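# Place gear and two bearing rings in near-row holders

## Task

Using the row of holders closer to the robot, put the gear and both bearing rings into the holders matching each one, each lying flat, then release them.

## Robot and tools

Robot: two arms, left_arm and right_arm, each with six revolute joints and a parallel two-finger gripper. In the scene frame the origin sits on the table top midway between the arms, +z is up, +x points out across the table, and left_arm is on the +y side. The names left and right refer to the arms, not to image sides. Bases: left_arm at (-0.006, +0.292, 0) m, quat_wxyz (+0.999, 0, 0, +0.034); right_arm at (+0.018, -0.340, 0) m, quat_wxyz (+0.998, 0, 0, +0.056).

execute_actions takes "actions", a list holding one item or nothing. An empty list only reports the current state. An item with "rows" and optional "steps" (1 to 15, default 15, each step 1/30 s) is a motion. Every row has exactly 14 numbers covering both arms even if one stays still: left_arm waist, shoulder, elbow, wrist pitch, wrist yaw, wrist roll, opening, then the same seven for right_arm. Joint numbers are absolute target angles in radians, on the same scale as the Joint positions line. Rows are applied one per step; if there are fewer rows than steps, the last row repeats. An item with only "steps" (up to 300) is a wait: nothing new is commanded and the result returns after that many steps since the previous result, reply time included. Optional "pictures" (boolean) switches camera images on or off; they are on by default.

Joint ranges per arm (rad): waist -2.618 to 3.054, shoulder 0.000 to 3.142, elbow 0.000 to 3.142, wrist pitch -1.571 to 1.571, wrist yaw -1.571 to 1.571, wrist roll -2.094 to 2.094. True ends may differ by up to 0.036. A target more than 0.036 beyond an end, and further out than the last reported angle, makes the whole call refused and nothing is sent. Targets past the real end are clipped; "joint sent to its limit" then appears, possibly for an earlier action. Missing that line does not prove more room exists.

Opening is absolute, from -1 (closed) to +1 (fully open, about 0.094 m pad gap). grip_measured reports the fingers on that same scale; away from the extremes, the fingers go to where grip_measured equals your number. To hold something keep commanding an opening below grip_measured: roughly 0.03 below for a firm grip, closer for a gentle one. Each gripper reading can be off by about 1 mm. Thin parts (under about 2 mm) get less force.

Motion limits: each joint target is kept within a lead of its measured angle (waist 0.202, shoulder 0.258, elbow 0.238, wrist pitch 0.573, wrist yaw and roll 0.522 rad), and targets that would move a gripper over 70 mm from its measured spot are scaled back. Distant targets therefore take several actions. Arms keep heading to the last target while you think or wait, until all nearly stop or a step is HELD.

Result lines: the state line gives each gripper's end_effector_position (m) and end_effector_quat_wxyz in the scene frame; this point lies between the finger pads, about 1 cm behind the tips. The gripper's fingers point along its +z and open along its y. Reported hand position can be off, more at long reach. Joint positions and Joint velocities list each arm's six joints (rad, rad/s) plus pad gap (m, m/s). "joint command not followed" means a clearance check altered or blocked some joint targets. HELD marks steps where your row, wholly or partly, was not sent. Joint torques are total drive outputs with offsets and noise, not clean contact loads. MOTOR HOT warns from 75 °C; at 90 °C the arm is stopped for 10 s; at 100 °C the arm goes limp and falls. OVER-TEMPERATURE FAULT lines report these stops. Holding loads heats motors, even while idle.

zoom_image: "camera" (cam_high, cam_low, cam_left_wrist, cam_right_wrist) and "region" [x0, y0, x1, y1] in pixels from the top-left, at most 504 by 504. It enlarges part of that camera's latest image. Images: cam_high and cam_low 504x504, wrist cameras 616x616 fisheye; calibration figures are given and may be slightly off.

read_manual returns licence texts only. finished_scene with "scene" (1 or 2) ends and grades that scene irreversibly; the parts must be seated flat and stay so. Replying without a tool call ends everything.

Avoid: knocking or placing anything off the table (fails the task), arms colliding or pressing on each other (can end the scene), drops, slips, slams and hard pushes. Brief external tugs on held parts or loose objects may occur. Faster, smoother, lower-effort work is better.

Each tool is called after ">>>" by a JSON object that holds its "fn" and its "kwargs", one argument or row to a line.

## Session

>>> {"fn": "execute_actions", "kwargs": {
  "actions": []
}}

Scene clock: 0.00 s of 6300.00 s.
left_arm: end_effector_position=(+0.5850, -0.0194, +0.3354) grip_measured=+1.000 end_effector_quat_wxyz=(+0.395, -0.458, +0.543, -0.582) | right_arm: end_effector_position=(+0.0735, -0.0635, +0.1157) grip_measured=+1.000 end_effector_quat_wxyz=(-0.082, +0.767, -0.527, -0.357)
Joint positions: left_arm=[-0.63   2.189  1.964  0.214 -0.288 -1.678  0.094] | right_arm=[ 0.821  1.403  0.908 -0.902 -0.734 -0.938  0.094]
Joint velocities: left_arm=[ 0.002 -0.002 -0.012 -0.125  0.007 -0.007  0.   ] | right_arm=[-0.007  0.007  0.002 -0.051  0.066 -0.037  0.   ]
Joint torques (N m, as the arm reports them, + toward a larger angle): no reading
Motor temperatures (°C, as the motors report them): left_arm=[23 39 31 26 24 24] | right_arm=[26 32 30 25 24 24]
camera_calibration (this result's frames):
cam_left_wrist: T_world_to_cam=[[0.144235, 0.386622, 0.910889, -0.378495], [-0.68701, -0.623384, 0.373377, 0.295064], [0.71219, -0.679644, 0.175699, -0.37995], [0, 0, 0, 1]] pos_world=[0.527901, 0.0720422, 0.301354]
cam_right_wrist: T_world_to_cam=[[0.785586, 0.609685, -0.105538, -0.0014281], [0.564048, -0.775758, -0.282929, -0.0115668], [-0.25437, 0.162736, -0.953317, 0.229618], [0, 0, 0, 1]] pos_world=[0.066054, -0.0454695, 0.215475]

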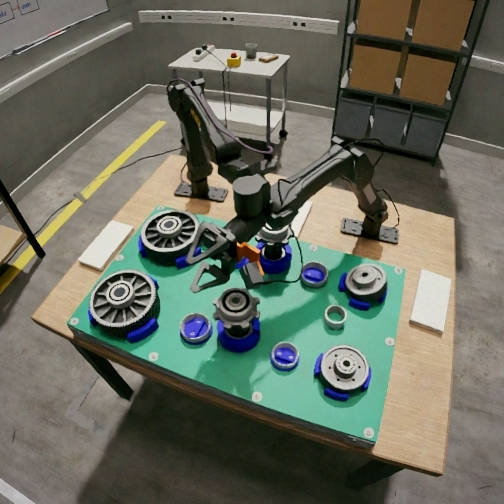

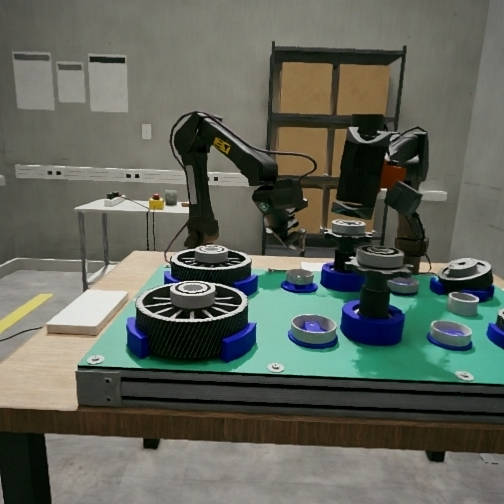

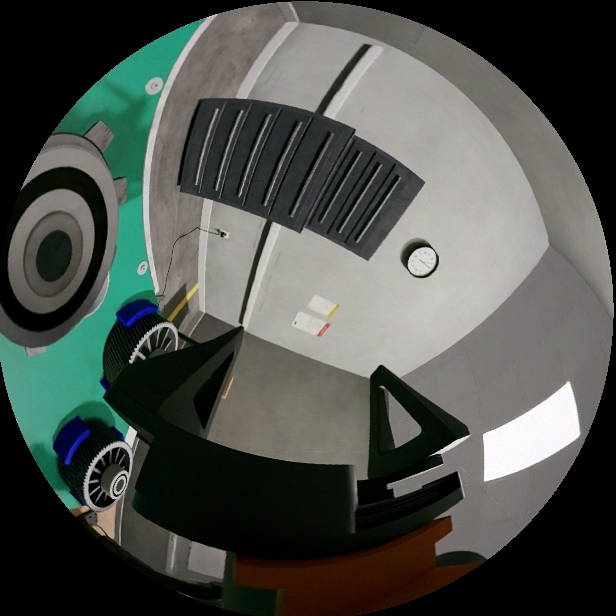

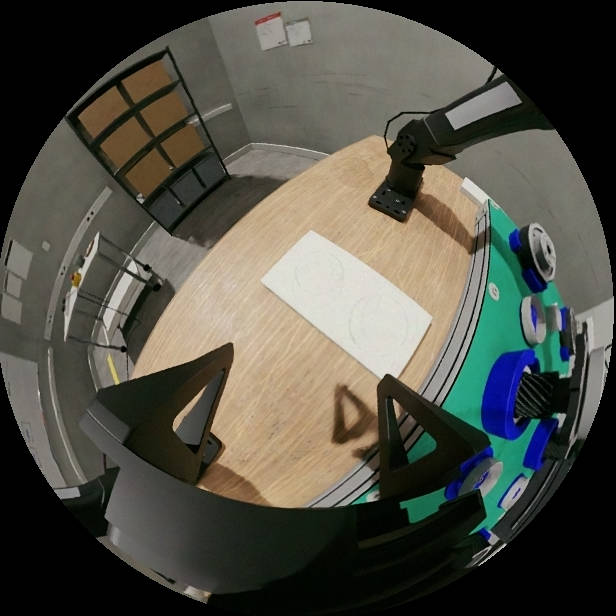

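>>> {"fn": "execute_actions", "kwargs": {
  "actions": [
    {"rows": [[-0.63,1.5,1.964,-0.6,0,-1.0,1,0.6,1.3,1.25,-1.45,0,0.5,1]], "steps": 15}
  ],
  "pictures": false
}}

>>> {"fn": "execute_actions", "kwargs": {
  "actions": [
    {"rows": [[-0.04,1.45,1.6,-1.5,0,0,1,0.575,1.485,1.40,-1.45,0,2.05,1]], "steps": 15}
  ],
  "pictures": false
}}

>>> {"fn": "execute_actions", "kwargs": {
  "actions": [
    {"rows": [[-0.04,1.58,1.52,-1.5,0,0,1,0.575,1.60,1.45,-1.40,0,2.05,1],[-0.04,1.58,1.52,-1.5,0,0,1,0.575,1.70,1.57,-1.42,0,2.05,1],[-0.04,1.58,1.52,-1.5,0,0,1,0.575,1.80,1.69,-1.44,0,2.05,1],[-0.04,1.58,1.52,-1.5,0,0,1,0.575,1.90,1.81,-1.46,0,2.05,1],[-0.04,1.58,1.52,-1.5,0,0,1,0.575,2.00,1.93,-1.47,0,2.05,1],[-0.04,1.58,1.52,-1.5,0,0,1,0.575,2.09,2.03,-1.48,0,2.05,1]], "steps": 15}
  ],
  "pictures": false
}}

>>> {"fn": "execute_actions", "kwargs": {
  "actions": [
    {"steps": 25}
  ]
}}

>>> {"fn": "zoom_image", "kwargs": {
  "camera": "cam_right_wrist",
  "region": [210, 250, 410, 450]
}}

>>> {"fn": "zoom_image", "kwargs": {
  "camera": "cam_left_wrist",
  "region": [200, 180, 480, 400]
}}

>>> {"fn": "zoom_image", "kwargs": {
  "camera": "cam_low",
  "region": [400, 240, 504, 320]
}}

Scene clock: 31.53 s of 6300.00 s.
left_arm: end_effector_position=(+0.3951, +0.0488, +0.5071) grip_measured=+1.000 end_effector_quat_wxyz=(+0.461, -0.214, +0.707, -0.492) | right_arm: end_effector_position=(+0.1818, -0.1873, +0.1726) grip_measured=+1.000 end_effector_quat_wxyz=(+0.038, -0.219, +0.974, +0.044)
Joint positions: left_arm=[-0.629  1.56   1.942 -0.473 -0.037 -1.115  0.094] | right_arm=[ 0.601  1.298  1.243 -1.408 -0.042  0.272  0.094]
Joint velocities: left_arm=[ 0.017 -1.214  0.071 -0.681  0.3    0.696  0.   ] | right_arm=[ 0.002  0.002  0.002 -0.227  0.242  1.443  0.   ]
Joint torques (N m, as the arm reports them, + toward a larger angle): left_arm=[-0.09 -4.4   9.27  1.41  0.04  0.16] | right_arm=[-0.2  -3.62  8.05  0.36  0.02  0.02]
Motor temperatures (°C, as the motors report them): left_arm=[23 47 35 31 24 24] | right_arm=[26 33 33 25 25 24]
Steps of this call (steps 1 to 90: nothing new was sent; then 28.03 s passed at rest; steps 91 to 105: all 15 steps of this action). Readings (joint positions):
91: left_arm=[-0.629 2.170 1.963 0.164 -0.257 -1.625] | right_arm=[0.809 1.401 0.927 -0.945 -0.694 -0.894]
92: left_arm=[-0.628 2.137 1.951 0.058 -0.216 -1.551] | right_arm=[0.777 1.397 0.962 -1.021 -0.626 -0.830]
94: left_arm=[-0.629 2.058 1.941 -0.124 -0.157 -1.423] | right_arm=[0.695 1.374 1.051 -1.129 -0.484 -0.696]
98: left_arm=[-0.629 1.879 1.941 -0.320 -0.094 -1.268] | right_arm=[0.607 1.320 1.219 -1.276 -0.205 -0.333]
105: the state above

Scene clock: 32.03 s of 6300.00 s.
left_arm: end_effector_position=(+0.3805, +0.2223, +0.3327) grip_measured=+1.000 end_effector_quat_wxyz=(+0.380, -0.179, +0.895, -0.148) | right_arm: end_effector_position=(+0.2120, -0.1742, +0.1630) grip_measured=+1.000 end_effector_quat_wxyz=(-0.004, +0.487, +0.873, +0.009)
Joint positions: left_arm=[-0.252  1.439  1.686 -0.977 -0.007 -0.575  0.094] | right_arm=[ 0.583  1.499  1.376 -1.435 -0.013  1.712  0.094]
Joint velocities: left_arm=[ 0.955  0.134 -0.437 -1.59   0.007  1.311  0.   ] | right_arm=[ 0.007  0.017 -0.002  0.007 -0.007  2.293  0.   ]
Joint torques (N m, as the arm reports them, + toward a larger angle): left_arm=[ 0.85 -4.93  7.12  1.31 -0.16  0.04] | right_arm=[-0.72 -6.86  9.34  0.01  0.14 -0.04]
Motor temperatures (°C, as the motors report them): left_arm=[23 47 35 31 24 24] | right_arm=[26 33 33 25 25 24]
Steps of this call (steps 1 to 15: all 15 steps of this action). Readings (joint positions):
1: left_arm=[-0.620 1.521 1.936 -0.493 -0.027 -1.080] | right_arm=[0.599 1.319 1.264 -1.435 -0.037 0.357]
2: left_arm=[-0.601 1.484 1.925 -0.515 -0.020 -1.042] | right_arm=[0.595 1.364 1.312 -1.468 -0.032 0.456]
4: left_arm=[-0.546 1.436 1.900 -0.568 -0.020 -0.974] | right_arm=[0.586 1.447 1.369 -1.448 -0.022 0.651]
8: left_arm=[-0.447 1.417 1.832 -0.680 -0.018 -0.847] | right_arm=[0.583 1.501 1.376 -1.430 -0.015 1.041]
15: the state above

Scene clock: 32.53 s of 6300.00 s.
left_arm: end_effector_position=(+0.2739, +0.3014, +0.1729) grip_measured=+1.000 end_effector_quat_wxyz=(+0.008, -0.038, +0.999, +0.001) | right_arm: end_effector_position=(+0.3297, -0.0763, +0.1223) grip_measured=+1.000 end_effector_quat_wxyz=(-0.007, +0.620, +0.785, -0.001)
Joint positions: left_arm=[-0.04   1.598  1.513 -1.469 -0.003 -0.048  0.094] | right_arm=[ 0.583  2.124  1.992 -1.445 -0.013  2.031  0.094]
Joint velocities: left_arm=[ 0.012 -0.042  0.007 -0.168 -0.051  0.183  0.   ] | right_arm=[-0.022 -0.144  0.144 -0.051  0.051  0.037  0.   ]
Joint torques (N m, as the arm reports them, + toward a larger angle): left_arm=[-0.12 -6.96  7.73  0.3  -0.01  0.08] | right_arm=[ -0.77 -13.68   9.74  -0.07   0.11   0.  ]
Motor temperatures (°C, as the motors report them): left_arm=[23 47 35 31 24 24] | right_arm=[26 33 33 25 25 24]
Steps of this call (steps 1 to 15: all 15 steps of this action). Readings (joint positions):
1: left_arm=[-0.219 1.447 1.669 -1.024 -0.006 -0.535] | right_arm=[0.583 1.510 1.385 -1.441 -0.013 1.779]
2: left_arm=[-0.189 1.458 1.653 -1.062 -0.006 -0.494] | right_arm=[0.583 1.544 1.423 -1.461 -0.013 1.833]
4: left_arm=[-0.134 1.491 1.620 -1.139 -0.006 -0.399] | right_arm=[0.583 1.684 1.579 -1.493 -0.013 1.912]
8: left_arm=[-0.052 1.573 1.543 -1.323 -0.005 -0.190] | right_arm=[0.583 2.014 1.912 -1.465 -0.013 1.989]
15: the state above

Scene clock: 33.37 s of 6300.00 s.
left_arm: end_effector_position=(+0.2675, +0.3011, +0.1732) grip_measured=+1.000 end_effector_quat_wxyz=(-0.004, -0.019, +1.000, +0.001) | right_arm: end_effector_position=(+0.3292, -0.0767, +0.1353) grip_measured=+1.000 end_effector_quat_wxyz=(-0.005, +0.624, +0.781, +0.010)
Joint positions: left_arm=[-0.04   1.597  1.513 -1.494 -0.002 -0.01   0.094] | right_arm=[ 0.583  2.1    2.008 -1.46  -0.013  2.044  0.094]
Joint velocities: left_arm=[-0.012 -0.002  0.012  0.007 -0.051 -0.051  0.   ] | right_arm=[ 0.002  0.007 -0.017  0.022 -0.022 -0.022  0.   ]
Joint torques (N m, as the arm reports them, + toward a larger angle): left_arm=[-0.07 -6.75  7.74  0.22  0.    0.1 ] | right_arm=[ -0.76 -12.16   9.    -0.07   0.14   0.05]
Motor temperatures (°C, as the motors report them): left_arm=[23 46 34 31 24 24] | right_arm=[26 34 33 25 25 24]
Steps of this call (steps 1 to 25: the robot went on to your last target). Readings (joint positions):
1: left_arm=[-0.040 1.597 1.513 -1.475 -0.003 -0.040] | right_arm=[0.583 2.118 1.997 -1.448 -0.013 2.034]
2: left_arm=[-0.040 1.597 1.513 -1.480 -0.003 -0.034] | right_arm=[0.583 2.113 2.000 -1.450 -0.013 2.036]
4: left_arm=[-0.040 1.597 1.513 -1.486 -0.002 -0.025] | right_arm=[0.583 2.104 2.006 -1.454 -0.013 2.039]
8: left_arm=[-0.040 1.597 1.513 -1.491 -0.002 -0.016] | right_arm=[0.583 2.100 2.008 -1.457 -0.013 2.042]
25: the state above
camera_calibration (this result's frames):
cam_left_wrist: T_world_to_cam=[[0.350088, -0.93625, -0.0295866, 0.197254], [-0.804891, -0.316826, 0.501769, 0.254339], [-0.479155, -0.151849, -0.864496, 0.432418], [0, 0, 0, 1]] pos_world=[0.342854, 0.330923, 0.25204]
cam_right_wrist: T_world_to_cam=[[-0.893301, -0.448071, -0.035304, 0.269803], [-0.412925, 0.787134, 0.458163, 0.180702], [-0.177501, 0.423856, -0.888167, 0.301418], [0, 0, 0, 1]] pos_world=[0.369133, -0.149103, 0.194443]

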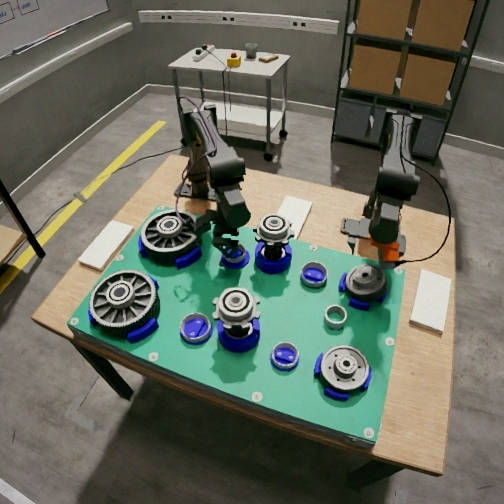

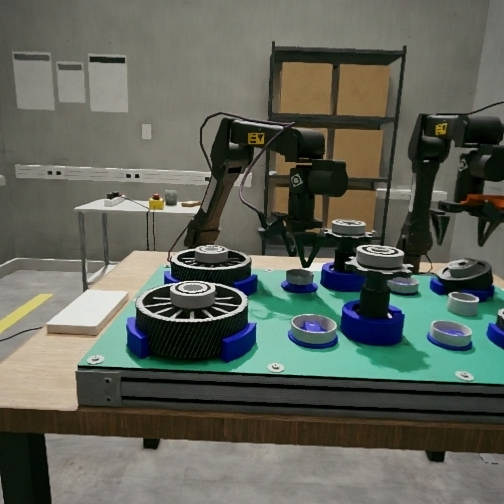

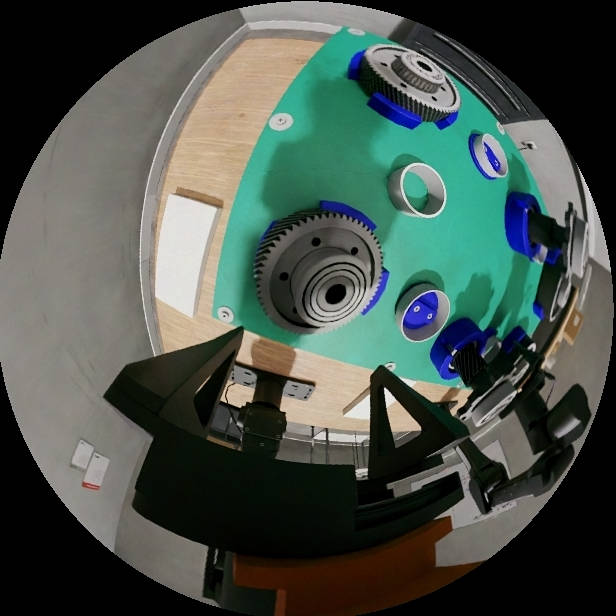

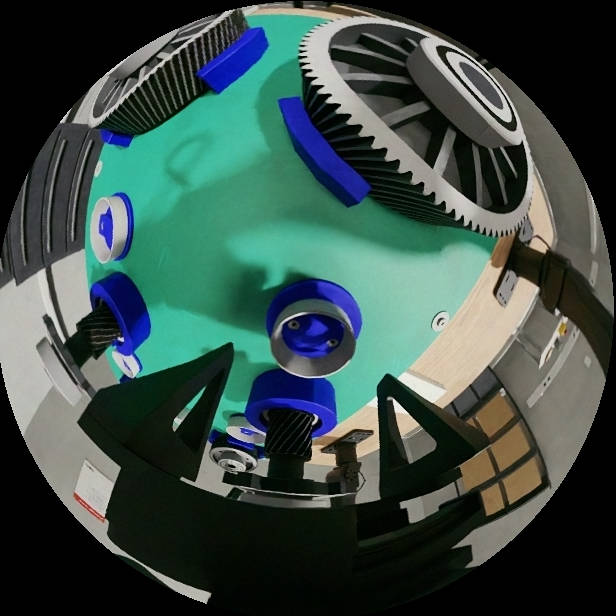

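Region (210, 250, 410, 450) of cam_right_wrist's 616x616 image, scaled by 2.520, with more detail than that image has.

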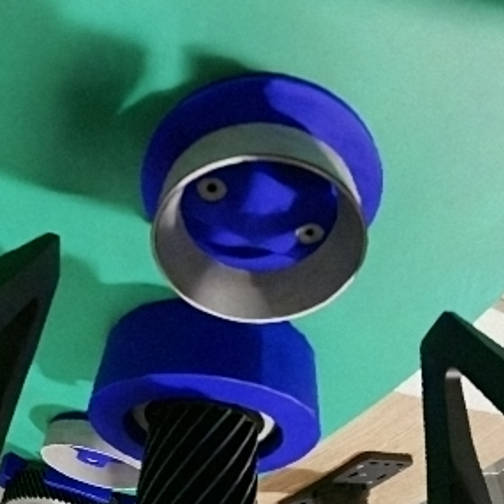

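Region (200, 180, 480, 400) of cam_left_wrist's 616x616 image, scaled by 1.800, with more detail than that image has; it fills the top 396 rows of this view, and the rest is white.

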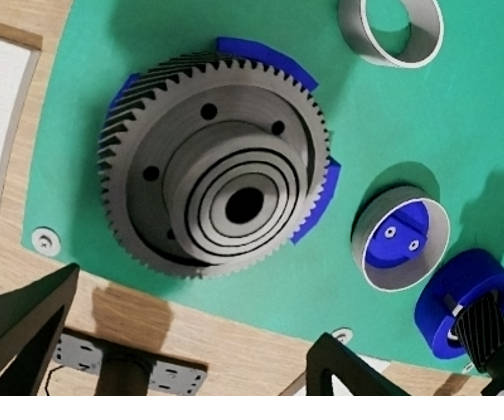

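Region (400, 240, 504, 320) of cam_low's 504x504 image, scaled by 4.846, with more detail than that image has; it fills the top 388 rows of this view, and the rest is white.

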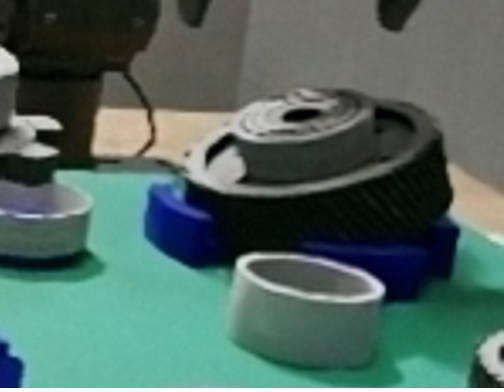

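>>> {"fn": "execute_actions", "kwargs": {
  "actions": [
    {"rows": [[-0.067,1.68,1.57,-1.42,0,0,0.6,0.594,2.078,1.97,-1.43,0,2.05,1],[-0.067,1.68,1.57,-1.42,0,0,0.6,0.594,2.078,1.94,-1.40,0,2.05,1],[-0.067,1.68,1.57,-1.42,0,0,0.6,0.594,2.078,1.91,-1.375,0,2.05,1],[-0.067,1.68,1.57,-1.42,0,0,0.6,0.594,2.078,1.88,-1.35,0,2.05,1],[-0.067,1.68,1.57,-1.42,0,0,0.6,0.594,2.078,1.85,-1.32,0,2.05,1],[-0.067,1.68,1.57,-1.42,0,0,0.6,0.594,2.078,1.817,-1.29,0,2.05,1]], "steps": 15}
  ],
  "pictures": false
}}

>>> {"fn": "execute_actions", "kwargs": {
  "actions": [
    {"steps": 15}
  ]
}}

>>> {"fn": "zoom_image", "kwargs": {
  "camera": "cam_right_wrist",
  "region": [210, 270, 410, 470]
}}

>>> {"fn": "zoom_image", "kwargs": {
  "camera": "cam_left_wrist",
  "region": [200, 200, 440, 420]
}}

Scene clock: 86.33 s of 6300.00 s.
left_arm: end_effector_position=(+0.2932, +0.2951, +0.1575) grip_measured=+0.602 end_effector_quat_wxyz=(-0.003, -0.008, +1.000, +0.001) | right_arm: end_effector_position=(+0.3250, -0.0803, +0.0920) grip_measured=+1.000 end_effector_quat_wxyz=(-0.007, +0.625, +0.781, -0.001)
Joint positions: left_arm=[-0.061  1.685  1.545 -1.435 -0.001 -0.009  0.075] | right_arm=[ 0.583  2.09   1.821 -1.307 -0.013  2.044  0.094]
Joint velocities: left_arm=[-0.012 -0.012  0.012 -0.007 -0.022 -0.007 -0.   ] | right_arm=[-0.007  0.007 -0.002  0.139  0.022 -0.007  0.   ]
Joint torques (N m, as the arm reports them, + toward a larger angle): left_arm=[-0.54 -6.58  9.04  0.35 -0.05  0.05] | right_arm=[  0.89 -12.42   6.99   0.1    0.13   0.03]
Motor temperatures (°C, as the motors report them): left_arm=[23 42 34 28 24 24] | right_arm=[26 41 35 25 25 24]
Steps of this call (steps 1 to 15: the robot went on to your last target; steps 16 to 90: nothing new was sent; then 49.47 s passed at rest; steps 91 to 105: all 15 steps of this action). Readings (joint positions):
91: left_arm=[-0.042 1.605 1.518 -1.495 -0.003 -0.010] | right_arm=[0.583 2.099 2.005 -1.457 -0.013 2.044]
92: left_arm=[-0.046 1.619 1.531 -1.492 -0.003 -0.010] | right_arm=[0.583 2.095 1.992 -1.445 -0.013 2.044]
94: left_arm=[-0.056 1.652 1.544 -1.465 -0.002 -0.010] | right_arm=[0.583 2.085 1.950 -1.414 -0.013 2.044]
98: left_arm=[-0.061 1.685 1.545 -1.439 -0.001 -0.009] | right_arm=[0.583 2.083 1.845 -1.349 -0.013 2.044]
105: the state above

Scene clock: 86.83 s of 6300.00 s.
left_arm: end_effector_position=(+0.2933, +0.2951, +0.1575) grip_measured=+0.602 end_effector_quat_wxyz=(-0.002, -0.008, +1.000, +0.001) | right_arm: end_effector_position=(+0.3275, -0.0782, +0.0920) grip_measured=+1.000 end_effector_quat_wxyz=(-0.005, +0.625, +0.781, +0.005)
Joint positions: left_arm=[-0.061  1.685  1.545 -1.435 -0.001 -0.009  0.075] | right_arm=[ 0.583  2.09   1.821 -1.294 -0.013  2.044  0.094]
Joint velocities: left_arm=[ 0.002 -0.012  0.012 -0.022 -0.007 -0.037  0.001] | right_arm=[ 0.007 -0.012 -0.007 -0.007 -0.081  0.022  0.   ]
Joint torques (N m, as the arm reports them, + toward a larger angle): left_arm=[-0.54 -6.7   9.25  0.4  -0.01  0.05] | right_arm=[  0.98 -12.3    6.95   0.16   0.14   0.03]
Motor temperatures (°C, as the motors report them): left_arm=[23 42 34 28 24 24] | right_arm=[26 41 35 25 25 24]
Steps of this call (steps 1 to 15: the robot went on to your last target). Readings (joint positions):
1: left_arm=[-0.061 1.685 1.545 -1.435 -0.001 -0.009] | right_arm=[0.583 2.090 1.821 -1.304 -0.013 2.044]
2: left_arm=[-0.061 1.685 1.545 -1.435 -0.001 -0.009] | right_arm=[0.583 2.090 1.821 -1.301 -0.013 2.044]
4: left_arm=[-0.061 1.685 1.545 -1.435 -0.001 -0.009] | right_arm=[0.583 2.090 1.821 -1.298 -0.013 2.044]
8: left_arm=[-0.061 1.685 1.545 -1.435 -0.001 -0.009] | right_arm=[0.583 2.090 1.821 -1.295 -0.013 2.044]
15: the state above
camera_calibration (this result's frames):
cam_left_wrist: T_world_to_cam=[[0.329012, -0.943921, -0.0276368, 0.190282], [-0.813155, -0.29807, 0.499933, 0.278244], [-0.480135, -0.142011, -0.865623, 0.427881], [0, 0, 0, 1]] pos_world=[0.369091, 0.323311, 0.236539]
cam_right_wrist: T_world_to_cam=[[-0.893714, -0.44794, -0.0249893, 0.265279], [-0.408978, 0.79055, 0.455814, 0.200183], [-0.184422, 0.417588, -0.889724, 0.265276], [0, 0, 0, 1]] pos_world=[0.367877, -0.150202, 0.151405]

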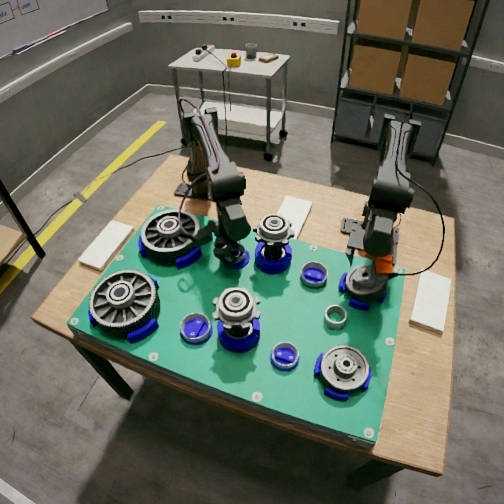

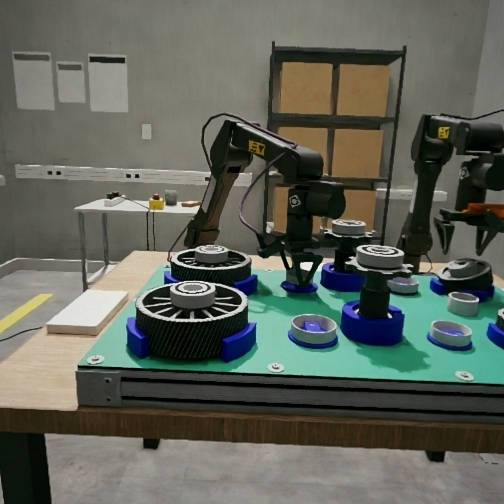

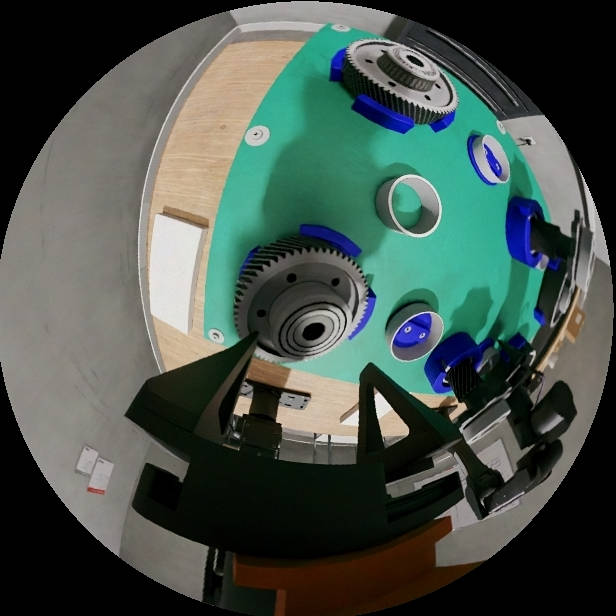

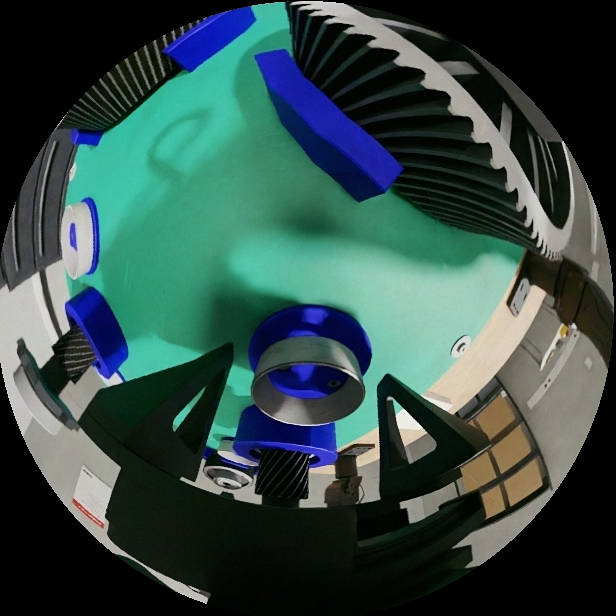

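Region (210, 270, 410, 470) of cam_right_wrist's 616x616 image, scaled by 2.520, with more detail than that image has.

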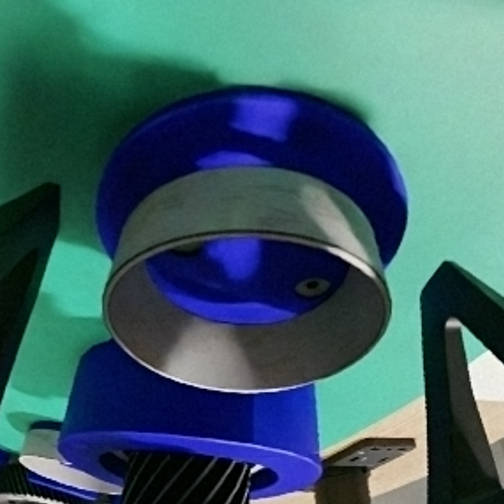

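Region (200, 200, 440, 420) of cam_left_wrist's 616x616 image, scaled by 2.100, with more detail than that image has; it fills the top 462 rows of this view, and the rest is white.

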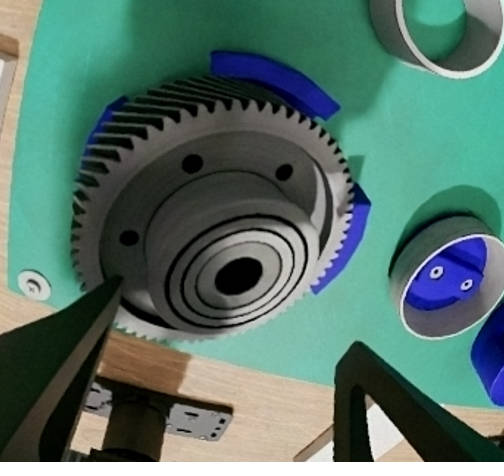

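>>> {"fn": "execute_actions", "kwargs": {
  "actions": [
    {"rows": [[-0.067,1.665,1.51,-1.39,0,0,0.6,0.59,2.078,1.817,-1.29,0,2.05,0.7],[-0.067,1.66,1.48,-1.365,0,0,0.6,0.59,2.078,1.817,-1.29,0,2.05,0.55],[-0.067,1.66,1.45,-1.34,0,0,0.6,0.59,2.078,1.817,-1.29,0,2.05,0.42],[-0.067,1.66,1.42,-1.315,0,0,0.6,0.59,2.078,1.817,-1.29,0,2.05,0.33],[-0.067,1.66,1.393,-1.288,0,0,0.6,0.59,2.078,1.817,-1.29,0,2.05,0.25]], "steps": 15}
  ],
  "pictures": false
}}

>>> {"fn": "execute_actions", "kwargs": {
  "actions": [
    {"steps": 12}
  ]
}}

>>> {"fn": "zoom_image", "kwargs": {
  "camera": "cam_low",
  "region": [400, 240, 504, 320]
}}

Scene clock: 108.23 s of 6300.00 s.
left_arm: end_effector_position=(+0.2919, +0.2941, +0.1304) grip_measured=+0.601 end_effector_quat_wxyz=(+0.003, -0.006, +1.000, -0.000) | right_arm: end_effector_position=(+0.3277, -0.0781, +0.0920) grip_measured=+0.295 end_effector_quat_wxyz=(-0.005, +0.625, +0.781, +0.006)
Joint positions: left_arm=[-0.064  1.666  1.415 -1.315  0.    -0.008  0.075] | right_arm=[ 0.583  2.09   1.821 -1.293 -0.012  2.044  0.061]
Joint velocities: left_arm=[ 0.012  0.007 -0.017  0.125 -0.022 -0.051 -0.001] | right_arm=[ 0.012 -0.007  0.007  0.007 -0.125  0.139 -0.001]
Joint torques (N m, as the arm reports them, + toward a larger angle): left_arm=[-0.28 -6.57  5.36  0.38 -0.1   0.05] | right_arm=[  0.67 -12.28   7.     0.17   0.14   0.04]
Motor temperatures (°C, as the motors report them): left_arm=[23 42 35 28 24 24] | right_arm=[26 42 34 25 25 24]
Steps of this call (steps 1 to 15: the robot went on to your last target; steps 16 to 90: nothing new was sent; then 17.90 s passed at rest; steps 91 to 105: all 15 steps of this action). Readings (joint positions):
91: left_arm=[-0.061 1.685 1.543 -1.432 -0.001 -0.009] | right_arm=[0.583 2.090 1.821 -1.293 -0.013 2.044]
92: left_arm=[-0.061 1.682 1.533 -1.420 -0.001 -0.009] | right_arm=[0.583 2.090 1.821 -1.293 -0.013 2.044]
94: left_arm=[-0.061 1.672 1.493 -1.388 -0.001 -0.009] | right_arm=[0.583 2.090 1.821 -1.293 -0.013 2.044]
98: left_arm=[-0.063 1.669 1.416 -1.342 -0.004 -0.008] | right_arm=[0.583 2.090 1.821 -1.293 -0.012 2.044]
105: the state above

Scene clock: 108.63 s of 6300.00 s.
left_arm: end_effector_position=(+0.2946, +0.2941, +0.1304) grip_measured=+0.601 end_effector_quat_wxyz=(+0.008, -0.006, +1.000, -0.000) | right_arm: end_effector_position=(+0.3277, -0.0781, +0.0920) grip_measured=+0.295 end_effector_quat_wxyz=(-0.005, +0.625, +0.781, +0.006)
Joint positions: left_arm=[-0.064  1.666  1.415 -1.304  0.    -0.008  0.075] | right_arm=[ 0.583  2.09   1.821 -1.293 -0.012  2.044  0.061]
Joint velocities: left_arm=[ 0.007 -0.007 -0.007  0.066 -0.022  0.022 -0.   ] | right_arm=[-0.012 -0.007 -0.002 -0.007  0.007 -0.081 -0.001]
Joint torques (N m, as the arm reports them, + toward a larger angle): left_arm=[-0.39 -6.63  5.39  0.37 -0.07  0.06] | right_arm=[  0.55 -12.37   6.84   0.14   0.12   0.04]
Motor temperatures (°C, as the motors report them): left_arm=[23 42 35 28 24 24] | right_arm=[26 42 34 25 25 24]
Steps of this call (steps 1 to 12: the robot went on to your last target). Readings (joint positions):
1: left_arm=[-0.064 1.666 1.415 -1.313 0.000 -0.008] | right_arm=[0.583 2.090 1.821 -1.293 -0.012 2.044]
2: left_arm=[-0.064 1.666 1.415 -1.310 0.000 -0.008] | right_arm=[0.583 2.090 1.821 -1.293 -0.012 2.044]
4: left_arm=[-0.064 1.666 1.415 -1.308 0.000 -0.008] | right_arm=[0.583 2.090 1.821 -1.293 -0.012 2.044]
8: left_arm=[-0.064 1.666 1.415 -1.305 0.000 -0.008] | right_arm=[0.583 2.090 1.821 -1.293 -0.012 2.044]
12: the state above
camera_calibration (this result's frames):
cam_left_wrist: T_world_to_cam=[[0.325894, -0.945207, -0.0194287, 0.188339], [-0.824605, -0.294244, 0.483164, 0.296927], [-0.462406, -0.141439, -0.875314, 0.400748], [0, 0, 0, 1]] pos_world=[0.368778, 0.322069, 0.210975]
cam_right_wrist: T_world_to_cam=[[-0.893858, -0.447585, -0.0261848, 0.265756], [-0.409184, 0.790508, 0.455704, 0.200261], [-0.183267, 0.418049, -0.889746, 0.26493], [0, 0, 0, 1]] pos_world=[0.368045, -0.150114, 0.15142]

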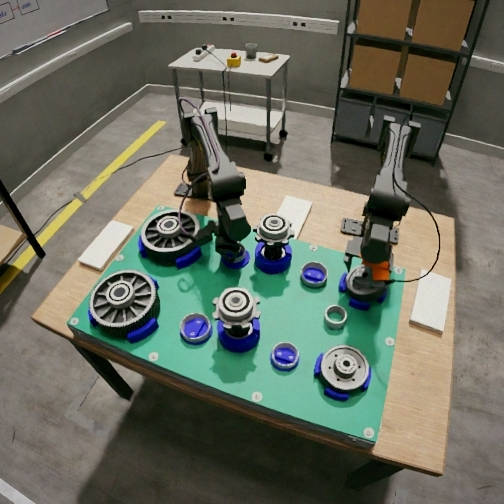

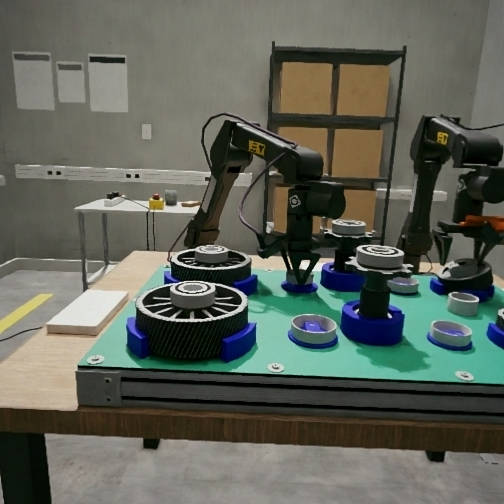

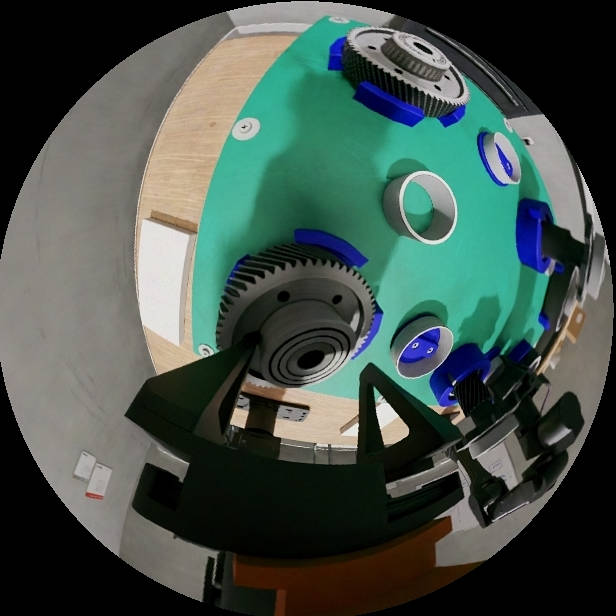

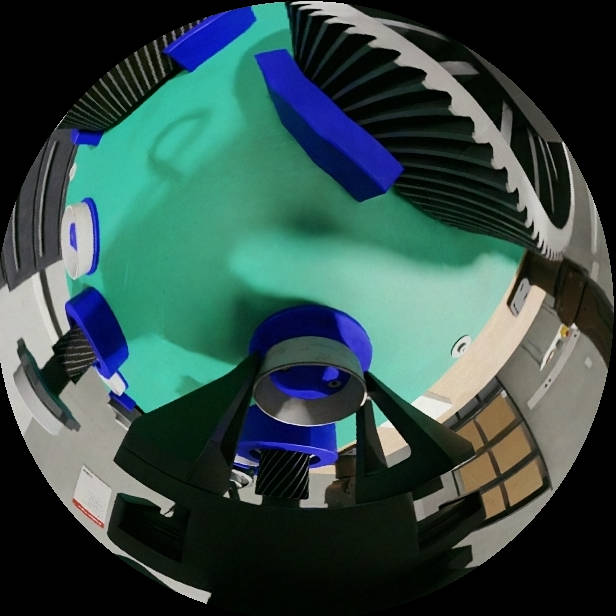

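Region (400, 240, 504, 320) of cam_low's 504x504 image, scaled by 4.846, with more detail than that image has; it fills the top 388 rows of this view, and the rest is white.

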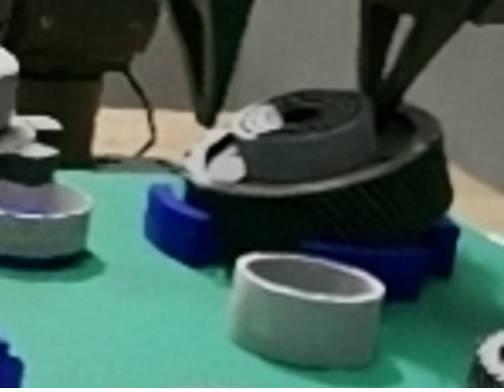

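>>> {"fn": "execute_actions", "kwargs": {
  "actions": [
    {"rows": [[-0.072,1.66,1.40,-1.295,0,0,0.6,0.59,2.078,1.85,-1.32,0,2.05,0.25],[-0.077,1.66,1.40,-1.295,0,0,0.6,0.59,2.078,1.88,-1.35,0,2.05,0.25],[-0.082,1.66,1.40,-1.295,0,0,0.6,0.59,2.078,1.92,-1.39,0,2.05,0.25],[-0.087,1.66,1.40,-1.295,0,0,0.6,0.59,2.078,1.96,-1.43,0,2.05,0.25],[-0.092,1.66,1.40,-1.295,0,0,0.6,0.59,2.078,2.00,-1.47,0,2.05,0.25],[-0.097,1.66,1.40,-1.295,0,0,0.6,0.59,2.078,2.03,-1.50,0,2.05,0.25],[-0.102,1.66,1.40,-1.295,0,0,0.6,0.59,2.078,2.03,-1.50,0,2.05,0.25],[-0.107,1.66,1.40,-1.295,0,0,0.6,0.59,2.078,2.03,-1.50,0,2.05,0.25],[-0.112,1.66,1.40,-1.295,0,0,0.6,0.59,2.078,2.03,-1.50,0,2.05,0.25]], "steps": 15}
  ]
}}

>>> {"fn": "zoom_image", "kwargs": {
  "camera": "cam_low",
  "region": [400, 240, 504, 320]
}}

Scene clock: 129.50 s of 6300.00 s.
left_arm: end_effector_position=(+0.2947, +0.2923, +0.1306) grip_measured=+0.601 end_effector_quat_wxyz=(+0.008, +0.009, +1.000, +0.020) | right_arm: end_effector_position=(+0.3287, -0.0772, +0.1439) grip_measured=+0.295 end_effector_quat_wxyz=(-0.002, +0.625, +0.781, +0.019)
Joint positions: left_arm=[-0.094  1.666  1.415 -1.304 -0.04  -0.008  0.075] | right_arm=[ 0.583  2.081  2.013 -1.465 -0.012  2.044  0.061]
Joint velocities: left_arm=[-0.017  0.002 -0.012  0.022 -0.037  0.037  0.   ] | right_arm=[-0.002  0.022  0.002 -0.066 -0.007 -0.007 -0.   ]
Joint torques (N m, as the arm reports them, + toward a larger angle): left_arm=[-1.53 -6.75  6.04  0.38  0.29  0.08] | right_arm=[  0.61 -11.39   8.7    0.03   0.12   0.02]
Motor temperatures (°C, as the motors report them): left_arm=[23 42 33 27 24 24] | right_arm=[26 43 34 25 25 24]
Steps of this call (steps 1 to 30: the robot went on to your last target; steps 31 to 90: nothing new was sent; then 17.37 s passed at rest; steps 91 to 105: all 15 steps of this action). Readings (joint positions):
91: left_arm=[-0.064 1.666 1.415 -1.303 0.000 -0.008] | right_arm=[0.583 2.090 1.821 -1.293 -0.012 2.044]
92: left_arm=[-0.064 1.666 1.415 -1.303 0.000 -0.008] | right_arm=[0.583 2.090 1.825 -1.298 -0.012 2.044]
94: left_arm=[-0.068 1.666 1.415 -1.303 -0.003 -0.008] | right_arm=[0.583 2.097 1.862 -1.335 -0.012 2.044]
98: left_arm=[-0.082 1.666 1.415 -1.304 -0.022 -0.008] | right_arm=[0.583 2.095 1.985 -1.412 -0.012 2.044]
105: the state above
camera_calibration (this result's frames):
cam_left_wrist: T_world_to_cam=[[0.297937, -0.95282, -0.0580228, 0.202107], [-0.833427, -0.289278, 0.47087, 0.299176], [-0.465439, -0.0919318, -0.880292, 0.387747], [0, 0, 0, 1]] pos_world=[0.369598, 0.314762, 0.212185]
cam_right_wrist: T_world_to_cam=[[-0.892992, -0.446864, -0.0536447, 0.272096], [-0.419125, 0.782226, 0.460931, 0.178265], [-0.164011, 0.434091, -0.885813, 0.305235], [0, 0, 0, 1]] pos_world=[0.367757, -0.150353, 0.20281]

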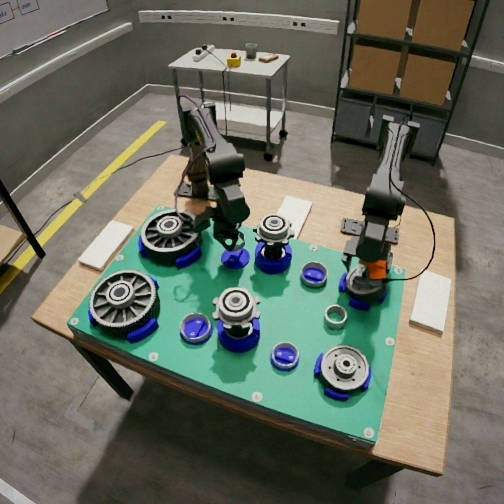

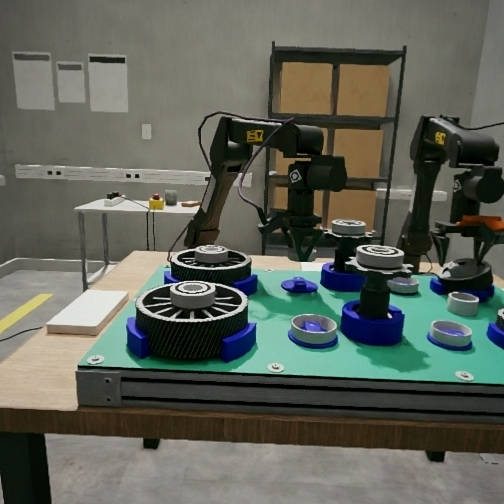

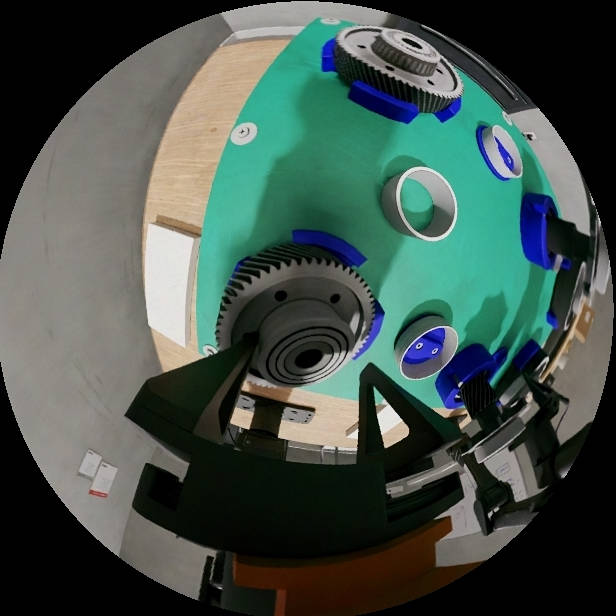

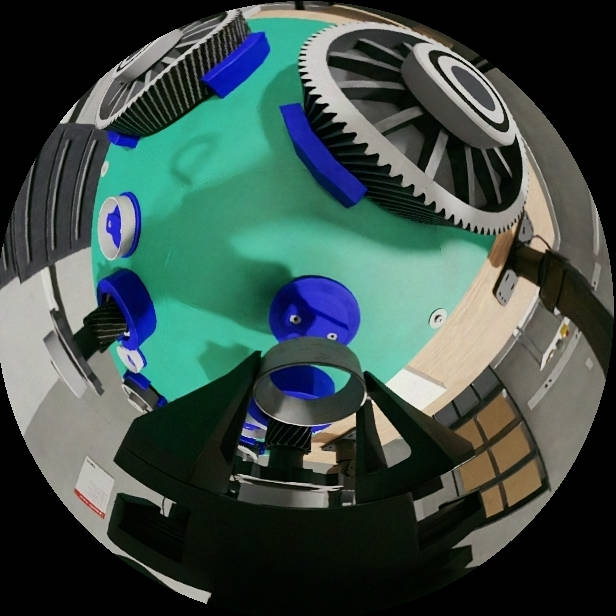

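Region (400, 240, 504, 320) of cam_low's 504x504 image, scaled by 4.846, with more detail than that image has; it fills the top 388 rows of this view, and the rest is white.

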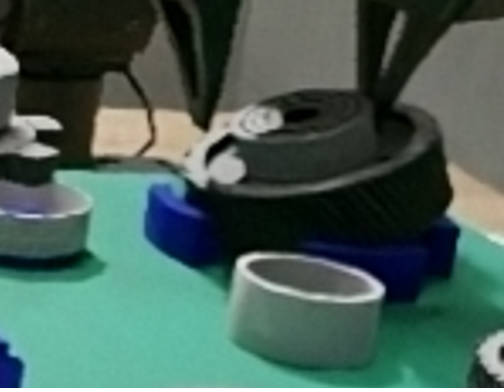

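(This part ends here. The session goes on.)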